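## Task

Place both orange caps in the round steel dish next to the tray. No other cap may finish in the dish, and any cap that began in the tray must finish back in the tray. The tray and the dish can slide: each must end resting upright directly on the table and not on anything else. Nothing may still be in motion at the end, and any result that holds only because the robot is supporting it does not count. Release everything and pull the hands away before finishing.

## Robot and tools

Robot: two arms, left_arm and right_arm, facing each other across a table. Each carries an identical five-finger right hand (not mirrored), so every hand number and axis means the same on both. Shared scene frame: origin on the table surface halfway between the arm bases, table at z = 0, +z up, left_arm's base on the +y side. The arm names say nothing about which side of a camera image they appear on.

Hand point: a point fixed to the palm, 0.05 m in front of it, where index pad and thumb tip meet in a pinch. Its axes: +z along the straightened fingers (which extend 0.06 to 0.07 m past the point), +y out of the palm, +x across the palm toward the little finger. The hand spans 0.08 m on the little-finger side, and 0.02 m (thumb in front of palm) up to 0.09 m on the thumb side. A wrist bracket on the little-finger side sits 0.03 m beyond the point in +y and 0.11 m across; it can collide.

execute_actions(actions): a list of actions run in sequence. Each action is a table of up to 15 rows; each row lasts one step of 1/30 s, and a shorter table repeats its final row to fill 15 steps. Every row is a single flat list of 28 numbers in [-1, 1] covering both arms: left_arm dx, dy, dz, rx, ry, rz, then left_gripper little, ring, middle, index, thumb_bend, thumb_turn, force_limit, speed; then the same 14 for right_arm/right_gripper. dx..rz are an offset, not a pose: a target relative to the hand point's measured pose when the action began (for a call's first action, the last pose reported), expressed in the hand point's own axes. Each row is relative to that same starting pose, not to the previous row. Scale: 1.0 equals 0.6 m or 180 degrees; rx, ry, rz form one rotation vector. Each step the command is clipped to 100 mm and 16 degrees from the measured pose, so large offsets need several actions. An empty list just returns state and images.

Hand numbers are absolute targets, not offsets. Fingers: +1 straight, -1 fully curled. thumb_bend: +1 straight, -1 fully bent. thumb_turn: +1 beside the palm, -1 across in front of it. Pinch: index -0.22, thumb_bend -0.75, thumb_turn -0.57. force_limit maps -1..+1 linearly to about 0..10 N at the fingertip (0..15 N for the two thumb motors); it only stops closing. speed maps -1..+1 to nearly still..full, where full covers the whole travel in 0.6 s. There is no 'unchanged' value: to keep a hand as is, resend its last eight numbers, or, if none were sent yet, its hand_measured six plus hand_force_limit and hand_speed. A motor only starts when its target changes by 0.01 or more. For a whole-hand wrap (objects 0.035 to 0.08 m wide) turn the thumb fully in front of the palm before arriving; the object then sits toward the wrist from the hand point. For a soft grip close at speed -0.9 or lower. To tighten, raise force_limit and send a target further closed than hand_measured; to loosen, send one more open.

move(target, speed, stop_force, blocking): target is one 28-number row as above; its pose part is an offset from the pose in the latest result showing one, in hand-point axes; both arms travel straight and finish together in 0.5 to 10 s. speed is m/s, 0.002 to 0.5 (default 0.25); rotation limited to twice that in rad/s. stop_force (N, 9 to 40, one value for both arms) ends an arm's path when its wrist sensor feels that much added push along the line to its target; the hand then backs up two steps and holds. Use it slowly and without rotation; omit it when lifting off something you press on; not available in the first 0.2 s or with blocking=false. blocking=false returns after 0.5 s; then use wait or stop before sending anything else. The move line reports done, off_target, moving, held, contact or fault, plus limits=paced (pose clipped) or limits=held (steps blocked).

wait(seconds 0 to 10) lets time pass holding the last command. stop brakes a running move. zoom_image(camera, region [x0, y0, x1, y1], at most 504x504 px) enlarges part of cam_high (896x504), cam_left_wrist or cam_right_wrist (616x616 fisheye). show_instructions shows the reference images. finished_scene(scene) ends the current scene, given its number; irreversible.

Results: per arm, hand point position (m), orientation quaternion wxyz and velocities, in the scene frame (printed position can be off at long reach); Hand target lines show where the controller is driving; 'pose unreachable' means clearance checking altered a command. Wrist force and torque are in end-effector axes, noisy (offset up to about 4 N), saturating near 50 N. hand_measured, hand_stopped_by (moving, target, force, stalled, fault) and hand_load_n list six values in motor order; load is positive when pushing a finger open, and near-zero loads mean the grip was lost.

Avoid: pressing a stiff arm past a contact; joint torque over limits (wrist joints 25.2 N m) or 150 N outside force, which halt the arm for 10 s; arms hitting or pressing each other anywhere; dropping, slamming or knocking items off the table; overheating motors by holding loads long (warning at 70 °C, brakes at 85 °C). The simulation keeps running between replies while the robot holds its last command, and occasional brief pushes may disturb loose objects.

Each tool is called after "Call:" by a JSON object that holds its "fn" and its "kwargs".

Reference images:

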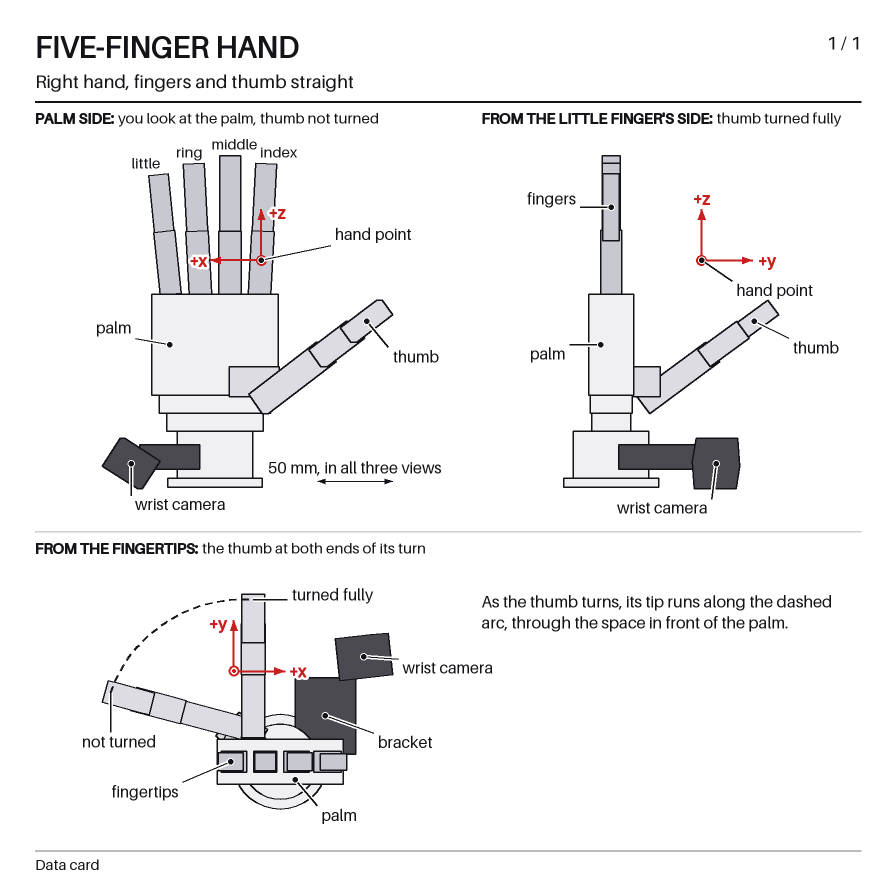

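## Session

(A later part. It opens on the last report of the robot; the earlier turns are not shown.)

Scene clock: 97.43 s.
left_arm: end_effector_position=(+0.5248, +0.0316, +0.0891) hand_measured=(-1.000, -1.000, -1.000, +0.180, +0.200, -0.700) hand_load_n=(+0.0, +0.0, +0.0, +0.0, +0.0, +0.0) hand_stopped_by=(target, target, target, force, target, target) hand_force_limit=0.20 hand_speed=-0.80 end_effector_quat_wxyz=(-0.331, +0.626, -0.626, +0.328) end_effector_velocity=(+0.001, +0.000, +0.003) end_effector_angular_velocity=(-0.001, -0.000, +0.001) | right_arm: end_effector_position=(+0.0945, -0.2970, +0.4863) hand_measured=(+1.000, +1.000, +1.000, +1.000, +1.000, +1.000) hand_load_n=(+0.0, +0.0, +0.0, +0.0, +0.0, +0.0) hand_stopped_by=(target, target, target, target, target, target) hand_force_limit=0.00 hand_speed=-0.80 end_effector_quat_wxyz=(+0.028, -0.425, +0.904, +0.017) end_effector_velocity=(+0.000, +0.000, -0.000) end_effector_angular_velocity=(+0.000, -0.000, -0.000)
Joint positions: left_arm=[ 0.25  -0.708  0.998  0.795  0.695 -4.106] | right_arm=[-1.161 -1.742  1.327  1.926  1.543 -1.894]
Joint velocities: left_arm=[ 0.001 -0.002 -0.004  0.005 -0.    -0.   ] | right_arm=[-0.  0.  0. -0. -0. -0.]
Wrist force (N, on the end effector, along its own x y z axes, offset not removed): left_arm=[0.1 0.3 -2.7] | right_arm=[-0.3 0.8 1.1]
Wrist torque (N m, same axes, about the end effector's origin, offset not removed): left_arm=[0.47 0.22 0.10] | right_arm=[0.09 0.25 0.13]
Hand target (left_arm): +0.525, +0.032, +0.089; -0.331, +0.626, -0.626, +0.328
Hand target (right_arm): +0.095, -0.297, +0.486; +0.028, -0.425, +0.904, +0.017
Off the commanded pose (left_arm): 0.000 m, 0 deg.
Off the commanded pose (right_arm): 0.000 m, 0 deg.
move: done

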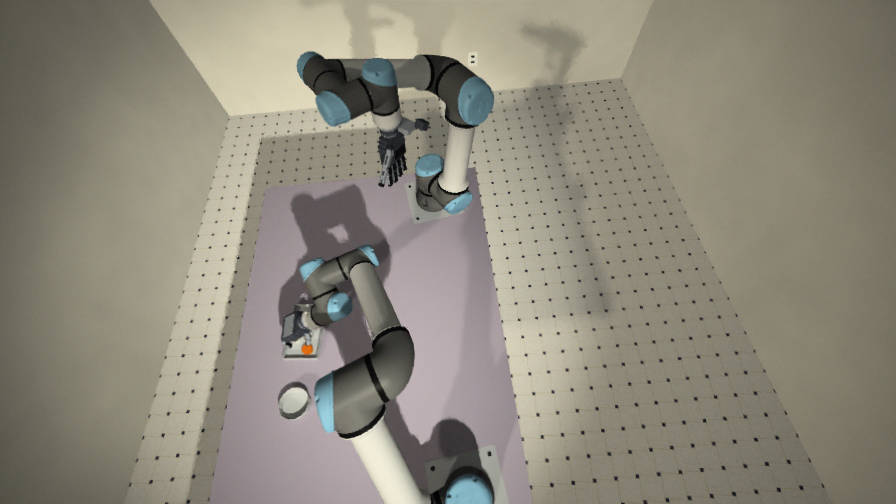

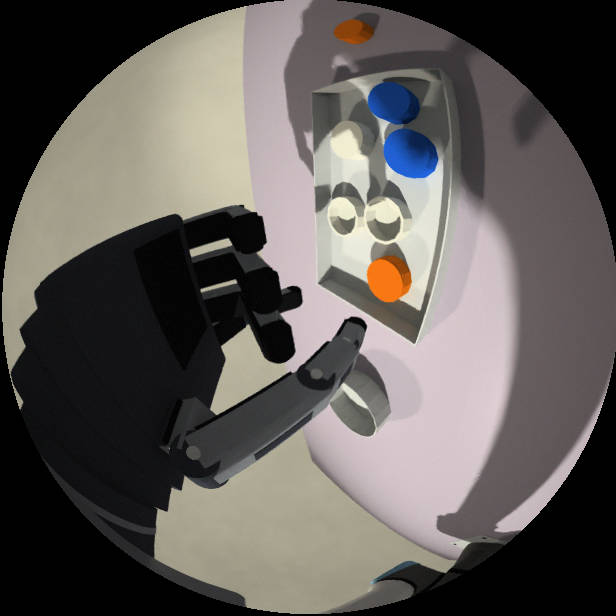

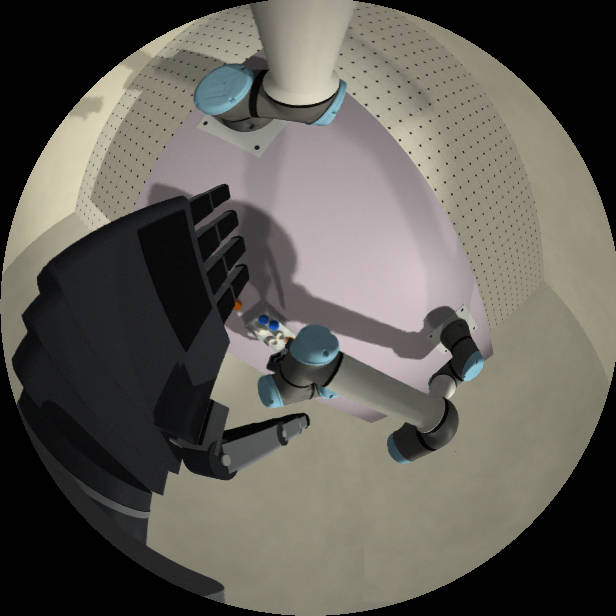

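Stuck on the floor; retry at z=.0235.

Call:
{"fn": "move", "kwargs": {"target": [0,0.092,0.0595,0,0,0,-1,-1,-1,-0.4,0.2,-0.7,0.2,-0.8,0,0,0,0,0,0,1,1,1,1,1,1,0,-0.8], "speed": 0.04}}

Call:
{"fn": "move", "kwargs": {"target": [0,0,0,0,0,0,-1,-1,-1,-0.45,0.2,-0.7,0.2,-0.8,0,0,0,0,0,0,1,1,1,1,1,1,0,-0.8]}}

Call:
{"fn": "move", "kwargs": {"target": [0,-0.09,-0.062,0,0,0,-1,-1,-1,-0.45,0.2,-0.7,0.2,-0.8,0,0,0,0,0,0,1,1,1,1,1,1,0,-0.8], "speed": 0.07}}

Scene clock: 107.03 s.
left_arm: end_effector_position=(+0.5231, +0.0318, +0.0237) hand_measured=(-1.000, -1.000, -1.000, +0.180, +0.200, -0.700) hand_load_n=(+0.0, +0.0, +0.0, +0.0, +0.0, +0.0) hand_stopped_by=(target, target, target, force, target, target) hand_force_limit=0.20 hand_speed=-0.80 end_effector_quat_wxyz=(-0.331, +0.626, -0.626, +0.328) end_effector_velocity=(-0.000, -0.000, -0.002) end_effector_angular_velocity=(-0.002, -0.000, -0.000) | right_arm: end_effector_position=(+0.0945, -0.2970, +0.4863) hand_measured=(+1.000, +1.000, +1.000, +1.000, +1.000, +1.000) hand_load_n=(+0.0, +0.0, +0.0, +0.0, +0.0, +0.0) hand_stopped_by=(target, target, target, target, target, target) hand_force_limit=0.00 hand_speed=-0.80 end_effector_quat_wxyz=(+0.028, -0.425, +0.904, +0.017) end_effector_velocity=(-0.000, -0.000, -0.000) end_effector_angular_velocity=(+0.000, -0.000, +0.001)
Joint positions: left_arm=[ 0.248 -0.649  1.063  0.673  0.694 -4.109] | right_arm=[-1.161 -1.742  1.327  1.926  1.543 -1.894]
Joint velocities: left_arm=[-0.     0.001  0.002 -0.004  0.    -0.   ] | right_arm=[ 0.    -0.001  0.    -0.    -0.    -0.001]
Wrist force (N, on the end effector, along its own x y z axes, offset not removed): left_arm=[-0.1 1.7 -3.1] | right_arm=[0.0 -0.3 -2.4]
Wrist torque (N m, same axes, about the end effector's origin, offset not removed): left_arm=[0.65 0.20 0.15] | right_arm=[0.19 0.23 0.05]
Hand target (left_arm): +0.523, +0.032, +0.023; -0.331, +0.626, -0.626, +0.328
Hand target (right_arm): +0.095, -0.297, +0.486; +0.028, -0.425, +0.904, +0.017
Off the commanded pose (left_arm): 0.000 m, 0 deg.
Off the commanded pose (right_arm): 0.000 m, 0 deg.
move: done

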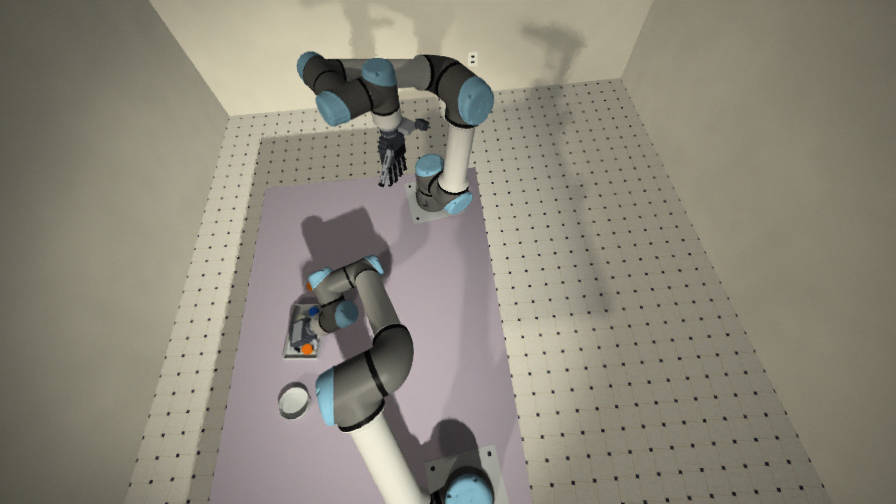

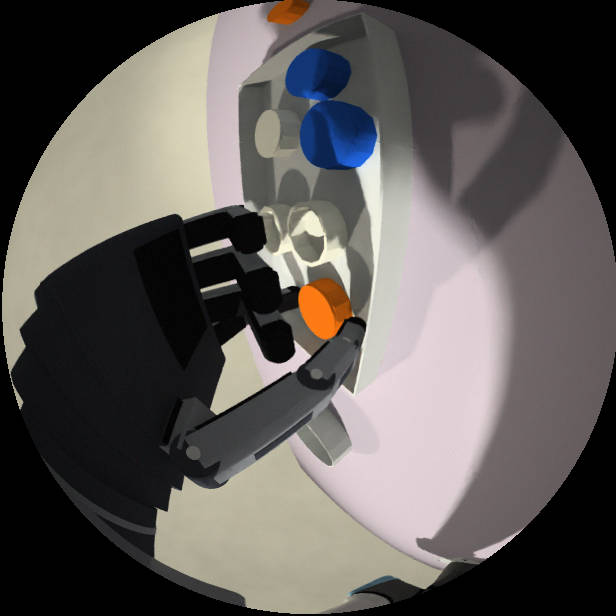

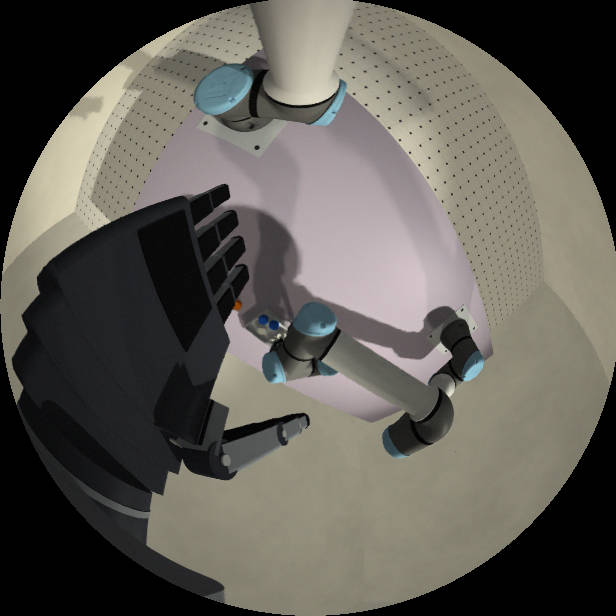

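Scene clock: 107.93 s.
left_arm: end_effector_position=(+0.5231, +0.0318, +0.0236) hand_measured=(-1.000, -1.000, -1.000, -0.028, +0.204, -0.700) hand_load_n=(+0.0, +0.0, +0.0, +6.5, +5.5, +0.0) hand_stopped_by=(target, target, target, force, target, target) hand_force_limit=0.20 hand_speed=-0.80 end_effector_quat_wxyz=(-0.331, +0.626, -0.626, +0.328) end_effector_velocity=(-0.000, -0.000, +0.000) end_effector_angular_velocity=(-0.000, -0.001, -0.000) | right_arm: end_effector_position=(+0.0945, -0.2970, +0.4863) hand_measured=(+1.000, +1.000, +1.000, +1.000, +1.000, +1.000) hand_load_n=(+0.0, +0.0, +0.0, +0.0, +0.0, +0.0) hand_stopped_by=(target, target, target, target, target, target) hand_force_limit=0.00 hand_speed=-0.80 end_effector_quat_wxyz=(+0.028, -0.425, +0.904, +0.017) end_effector_velocity=(+0.000, +0.000, +0.000) end_effector_angular_velocity=(+0.001, -0.001, -0.000)
Joint positions: left_arm=[ 0.248 -0.649  1.064  0.673  0.694 -4.109] | right_arm=[-1.161 -1.742  1.327  1.926  1.543 -1.894]
Joint velocities: left_arm=[-0.001  0.    -0.    -0.    -0.001 -0.001] | right_arm=[-0.    -0.    -0.    -0.001  0.     0.   ]
Wrist force (N, on the end effector, along its own x y z axes, offset not removed): left_arm=[-2.3 -1.2 -2.6] | right_arm=[-0.3 0.7 -1.3]
Wrist torque (N m, same axes, about the end effector's origin, offset not removed): left_arm=[0.42 0.50 0.05] | right_arm=[0.30 0.20 0.06]
Hand target (left_arm): +0.523, +0.032, +0.024; -0.331, +0.626, -0.626, +0.328
Hand target (right_arm): +0.095, -0.297, +0.486; +0.028, -0.425, +0.904, +0.017
Off the commanded pose (left_arm): 0.000 m, 0 deg.
Off the commanded pose (right_arm): 0.000 m, 0 deg.
move: done

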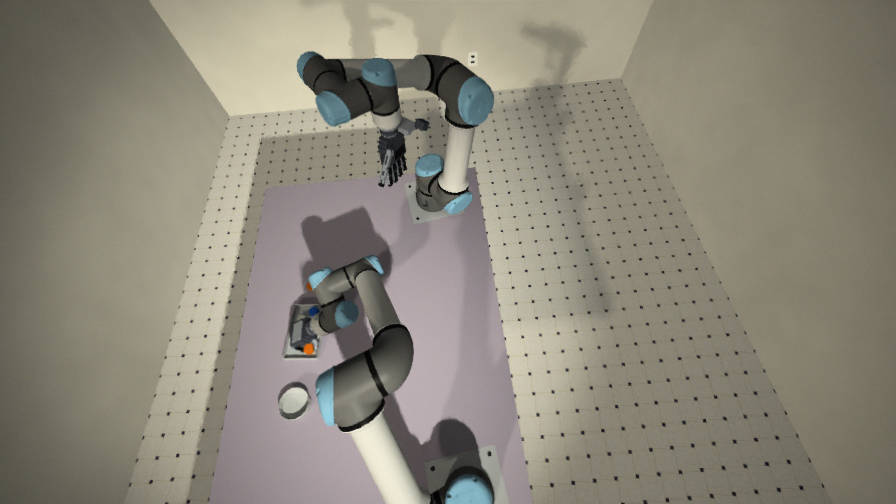

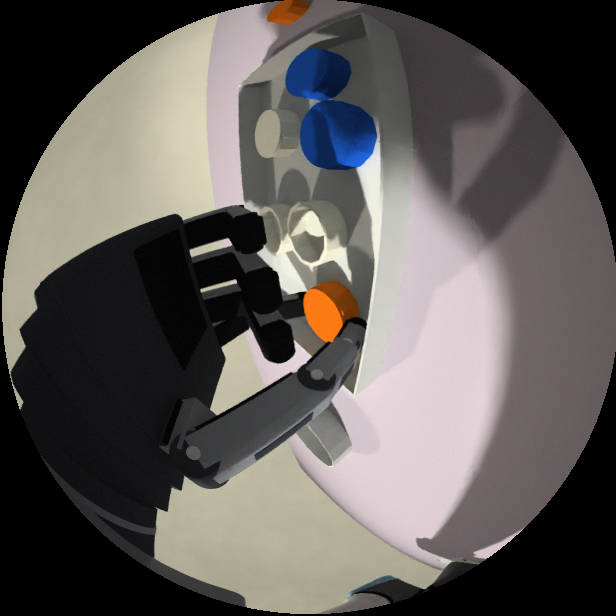

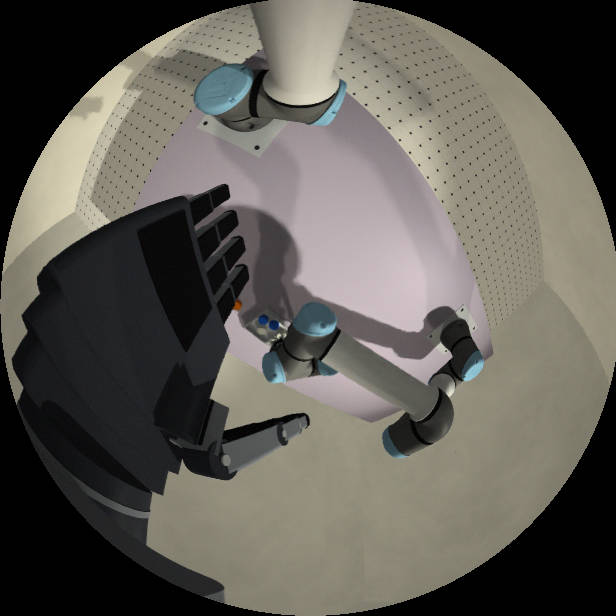

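Scene clock: 109.33 s.
left_arm: end_effector_position=(+0.5229, +0.0317, +0.0890) hand_measured=(-1.000, -1.000, -1.000, -0.028, +0.204, -0.700) hand_load_n=(+0.0, +0.0, +0.0, +6.0, +6.0, +0.0) hand_stopped_by=(target, target, target, force, target, target) hand_force_limit=0.20 hand_speed=-0.80 end_effector_quat_wxyz=(-0.331, +0.626, -0.626, +0.328) end_effector_velocity=(+0.000, +0.000, +0.002) end_effector_angular_velocity=(+0.001, +0.000, +0.000) | right_arm: end_effector_position=(+0.0945, -0.2970, +0.4863) hand_measured=(+1.000, +1.000, +1.000, +1.000, +1.000, +1.000) hand_load_n=(+0.0, +0.0, +0.0, +0.0, +0.0, +0.0) hand_stopped_by=(target, target, target, target, target, target) hand_force_limit=0.00 hand_speed=-0.80 end_effector_quat_wxyz=(+0.028, -0.425, +0.904, +0.017) end_effector_velocity=(-0.000, -0.000, -0.000) end_effector_angular_velocity=(-0.000, +0.000, -0.000)
Joint positions: left_arm=[ 0.247 -0.711  1.004  0.795  0.693 -4.11 ] | right_arm=[-1.161 -1.742  1.327  1.926  1.543 -1.894]
Joint velocities: left_arm=[ 0.    -0.001 -0.003  0.005 -0.     0.   ] | right_arm=[ 0. -0.  0.  0.  0.  0.]
Wrist force (N, on the end effector, along its own x y z axes, offset not removed): left_arm=[-0.6 0.0 -2.8] | right_arm=[-0.8 -2.2 2.0]
Wrist torque (N m, same axes, about the end effector's origin, offset not removed): left_arm=[0.48 0.29 0.08] | right_arm=[-0.52 0.49 -0.12]
Hand target (left_arm): +0.523, +0.032, +0.089; -0.331, +0.626, -0.626, +0.328
Hand target (right_arm): +0.095, -0.297, +0.486; +0.028, -0.425, +0.904, +0.017
Off the commanded pose (left_arm): 0.000 m, 0 deg.
Off the commanded pose (right_arm): 0.000 m, 0 deg.
move: done

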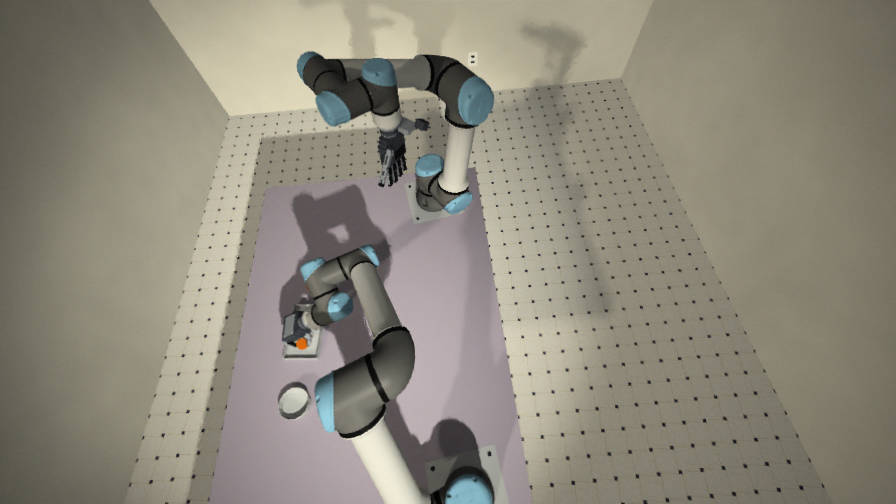

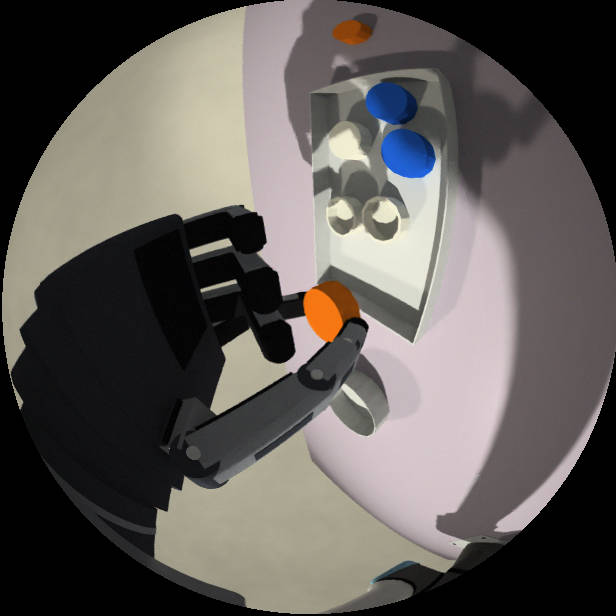

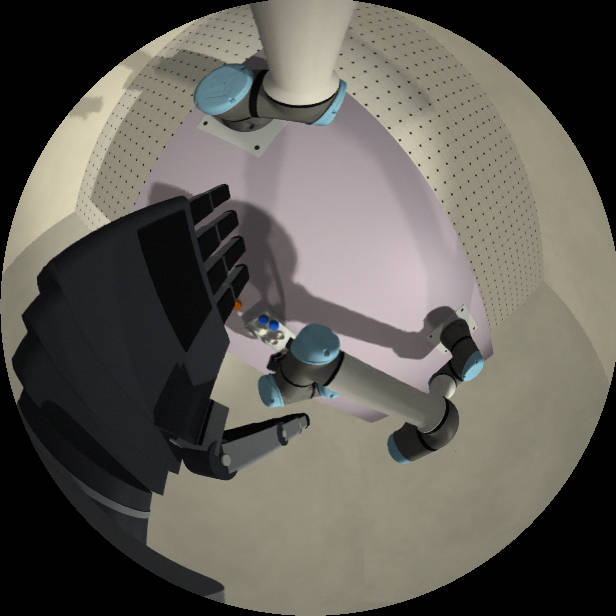

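Held. To dish: +y .19, +x .035.

Call:
{"fn": "move", "kwargs": {"target": [-0.32,-0.02,0.057,0,0,0,-1,-1,-1,-0.45,0.2,-0.7,0.2,-0.8,0,0,0,0,0,0,1,1,1,1,1,1,0,-0.8], "speed": 0.15}}

Call:
{"fn": "zoom_image", "kwargs": {"camera": "cam_high", "region": [250,360,340,430]}}

Scene clock: 114.70 s.
left_arm: end_effector_position=(+0.5573, +0.2234, +0.0801) hand_measured=(-1.000, -1.000, -1.000, -0.028, +0.204, -0.700) hand_load_n=(+0.0, +0.0, +0.0, +6.0, +6.0, +0.0) hand_stopped_by=(target, target, target, force, target, target) hand_force_limit=0.20 hand_speed=-0.80 end_effector_quat_wxyz=(-0.331, +0.626, -0.626, +0.328) end_effector_velocity=(+0.001, +0.002, +0.001) end_effector_angular_velocity=(-0.001, -0.002, -0.002) | right_arm: end_effector_position=(+0.0945, -0.2970, +0.4863) hand_measured=(+1.000, +1.000, +1.000, +1.000, +1.000, +1.000) hand_load_n=(+0.0, +0.0, +0.0, +0.0, +0.0, +0.0) hand_stopped_by=(target, target, target, target, target, target) hand_force_limit=0.00 hand_speed=-0.80 end_effector_quat_wxyz=(+0.028, -0.425, +0.904, +0.017) end_effector_velocity=(+0.000, +0.000, +0.000) end_effector_angular_velocity=(+0.000, -0.000, +0.000)
Joint positions: left_arm=[ 0.466 -1.028  1.541  0.379  0.814 -3.842] | right_arm=[-1.161 -1.742  1.327  1.926  1.543 -1.894]
Joint velocities: left_arm=[ 0.003 -0.006  0.006 -0.007  0.002  0.006] | right_arm=[ 0.     0.    -0.001  0.    -0.    -0.   ]
Wrist force (N, on the end effector, along its own x y z axes, offset not removed): left_arm=[-1.3 1.3 -2.8] | right_arm=[-4.3 -1.2 0.1]
Wrist torque (N m, same axes, about the end effector's origin, offset not removed): left_arm=[0.56 0.32 0.08] | right_arm=[-0.13 0.60 -0.28]
Hand target (left_arm): +0.557, +0.224, +0.080; -0.331, +0.626, -0.626, +0.328
Hand target (right_arm): +0.095, -0.297, +0.486; +0.028, -0.425, +0.904, +0.017
Off the commanded pose (left_arm): 0.000 m, 0 deg.
Off the commanded pose (right_arm): 0.000 m, 0 deg.
move: done

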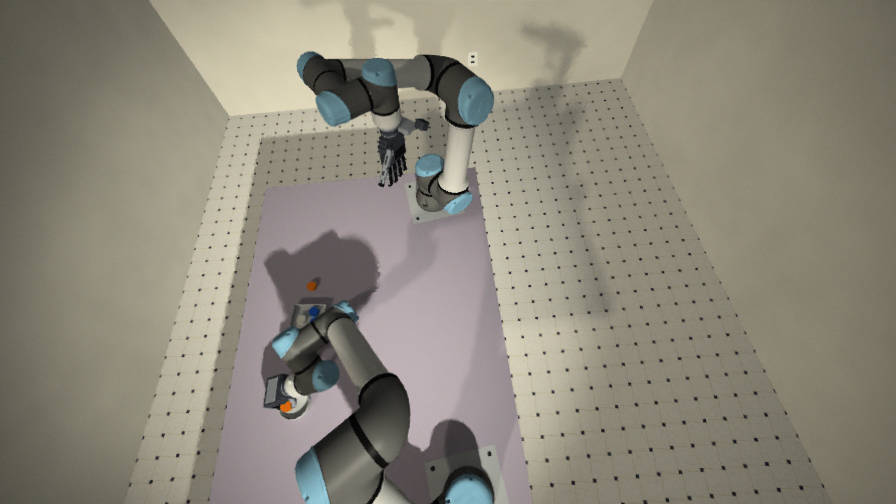

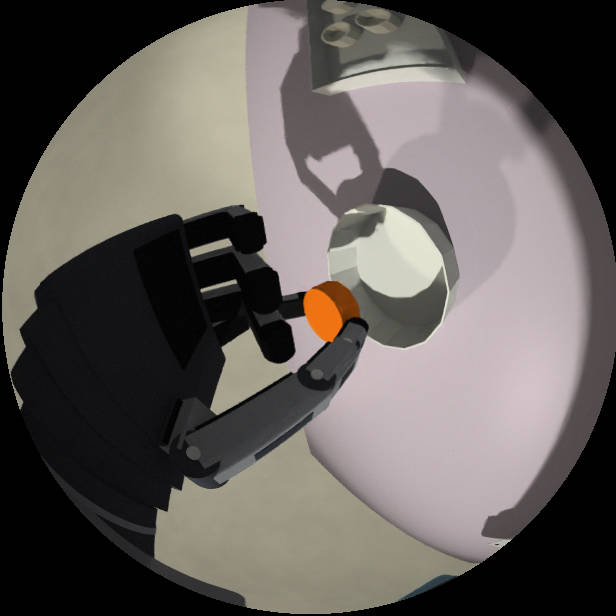

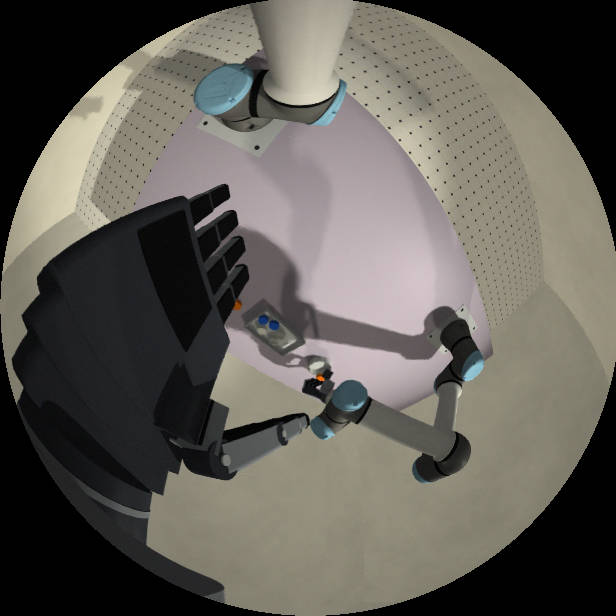

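Region (250, 360, 340, 430) of cam_high's 896x504 image, scaled by 5.600, with more detail than that image has.

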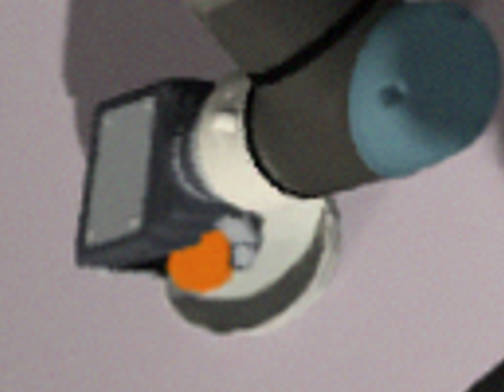

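Call:
{"fn": "move", "kwargs": {"target": [0.014,0.07,0.016,0,0,0,-1,-1,-1,-0.45,0.2,-0.7,0.2,-0.8,0,0,0,0,0,0,1,1,1,1,1,1,0,-0.8], "speed": 0.025, "stop_force": 9}}

Scene clock: 120.87 s.
left_arm: end_effector_position=(+0.5417, +0.2152, +0.0402) hand_measured=(-1.000, -1.000, -1.000, -0.028, +0.204, -0.700) hand_load_n=(+0.0, +0.0, +0.0, +6.0, +6.0, +0.0) hand_stopped_by=(target, target, target, force, target, target) hand_force_limit=0.20 hand_speed=-0.80 end_effector_quat_wxyz=(-0.331, +0.626, -0.626, +0.328) end_effector_velocity=(-0.001, -0.001, -0.002) end_effector_angular_velocity=(-0.001, -0.001, +0.000) | right_arm: end_effector_position=(+0.0945, -0.2970, +0.4863) hand_measured=(+1.000, +1.000, +1.000, +1.000, +1.000, +1.000) hand_load_n=(+0.0, +0.0, +0.0, +0.0, +0.0, +0.0) hand_stopped_by=(target, target, target, target, target, target) hand_force_limit=0.00 hand_speed=-0.80 end_effector_quat_wxyz=(+0.028, -0.425, +0.904, +0.017) end_effector_velocity=(+0.000, +0.000, +0.000) end_effector_angular_velocity=(+0.001, -0.001, -0.001)
Joint positions: left_arm=[ 0.429 -0.984  1.594  0.31   0.792 -3.882] | right_arm=[-1.161 -1.742  1.327  1.926  1.543 -1.894]
Joint velocities: left_arm=[-0.002  0.002  0.003 -0.005 -0.002 -0.003] | right_arm=[-0.     0.    -0.002  0.    -0.     0.   ]
Wrist force (N, on the end effector, along its own x y z axes, offset not removed): left_arm=[-0.4 1.3 -2.2] | right_arm=[-2.0 0.5 -2.0]
Wrist torque (N m, same axes, about the end effector's origin, offset not removed): left_arm=[0.45 0.16 0.16] | right_arm=[0.03 0.51 -0.22]
Hand target (left_arm): +0.542, +0.215, +0.040; -0.331, +0.626, -0.626, +0.328
Hand target (right_arm): +0.095, -0.297, +0.486; +0.028, -0.425, +0.904, +0.017
Off the commanded pose (left_arm): 0.000 m, 0 deg.
Off the commanded pose (right_arm): 0.000 m, 0 deg.
move: done

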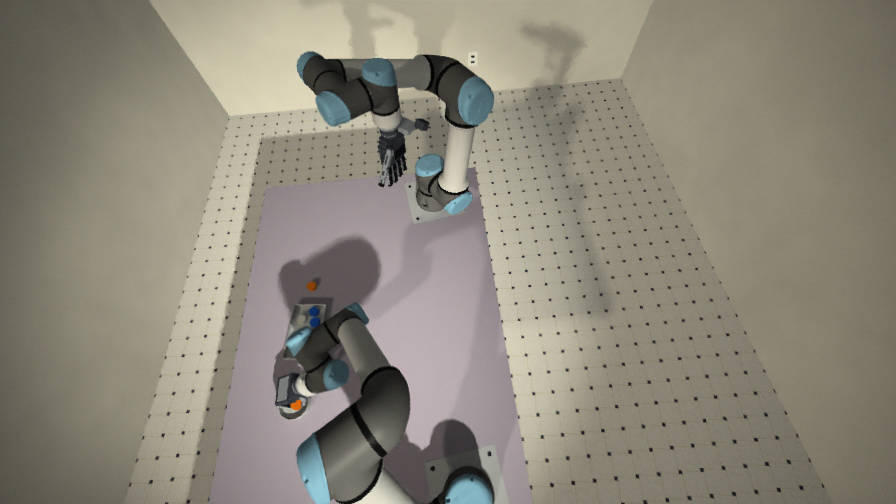

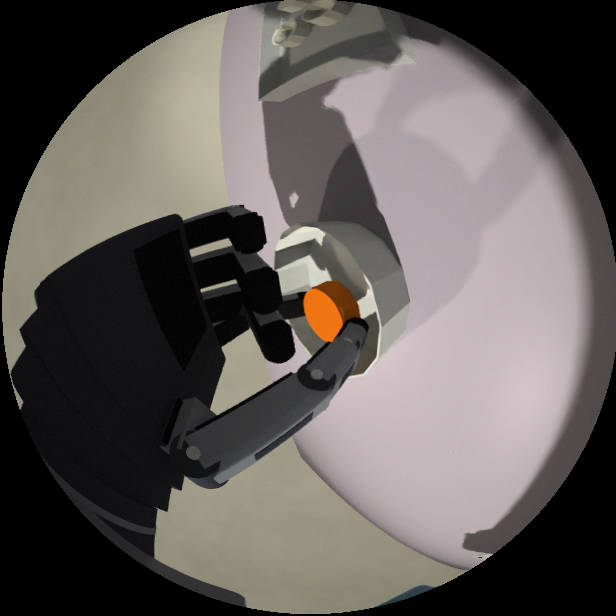

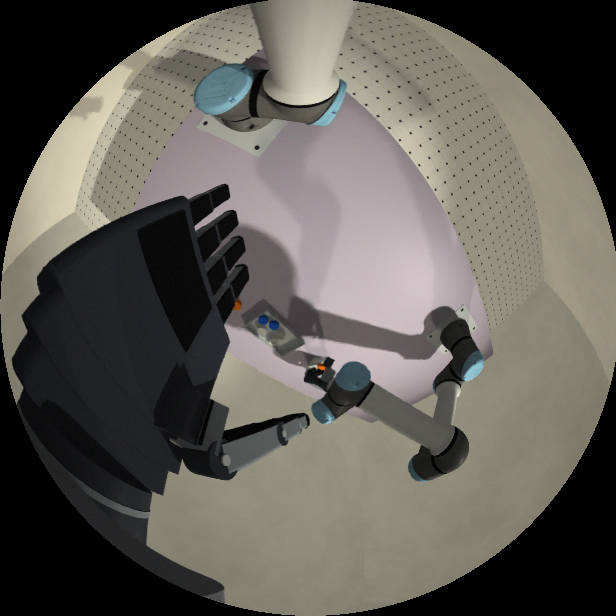

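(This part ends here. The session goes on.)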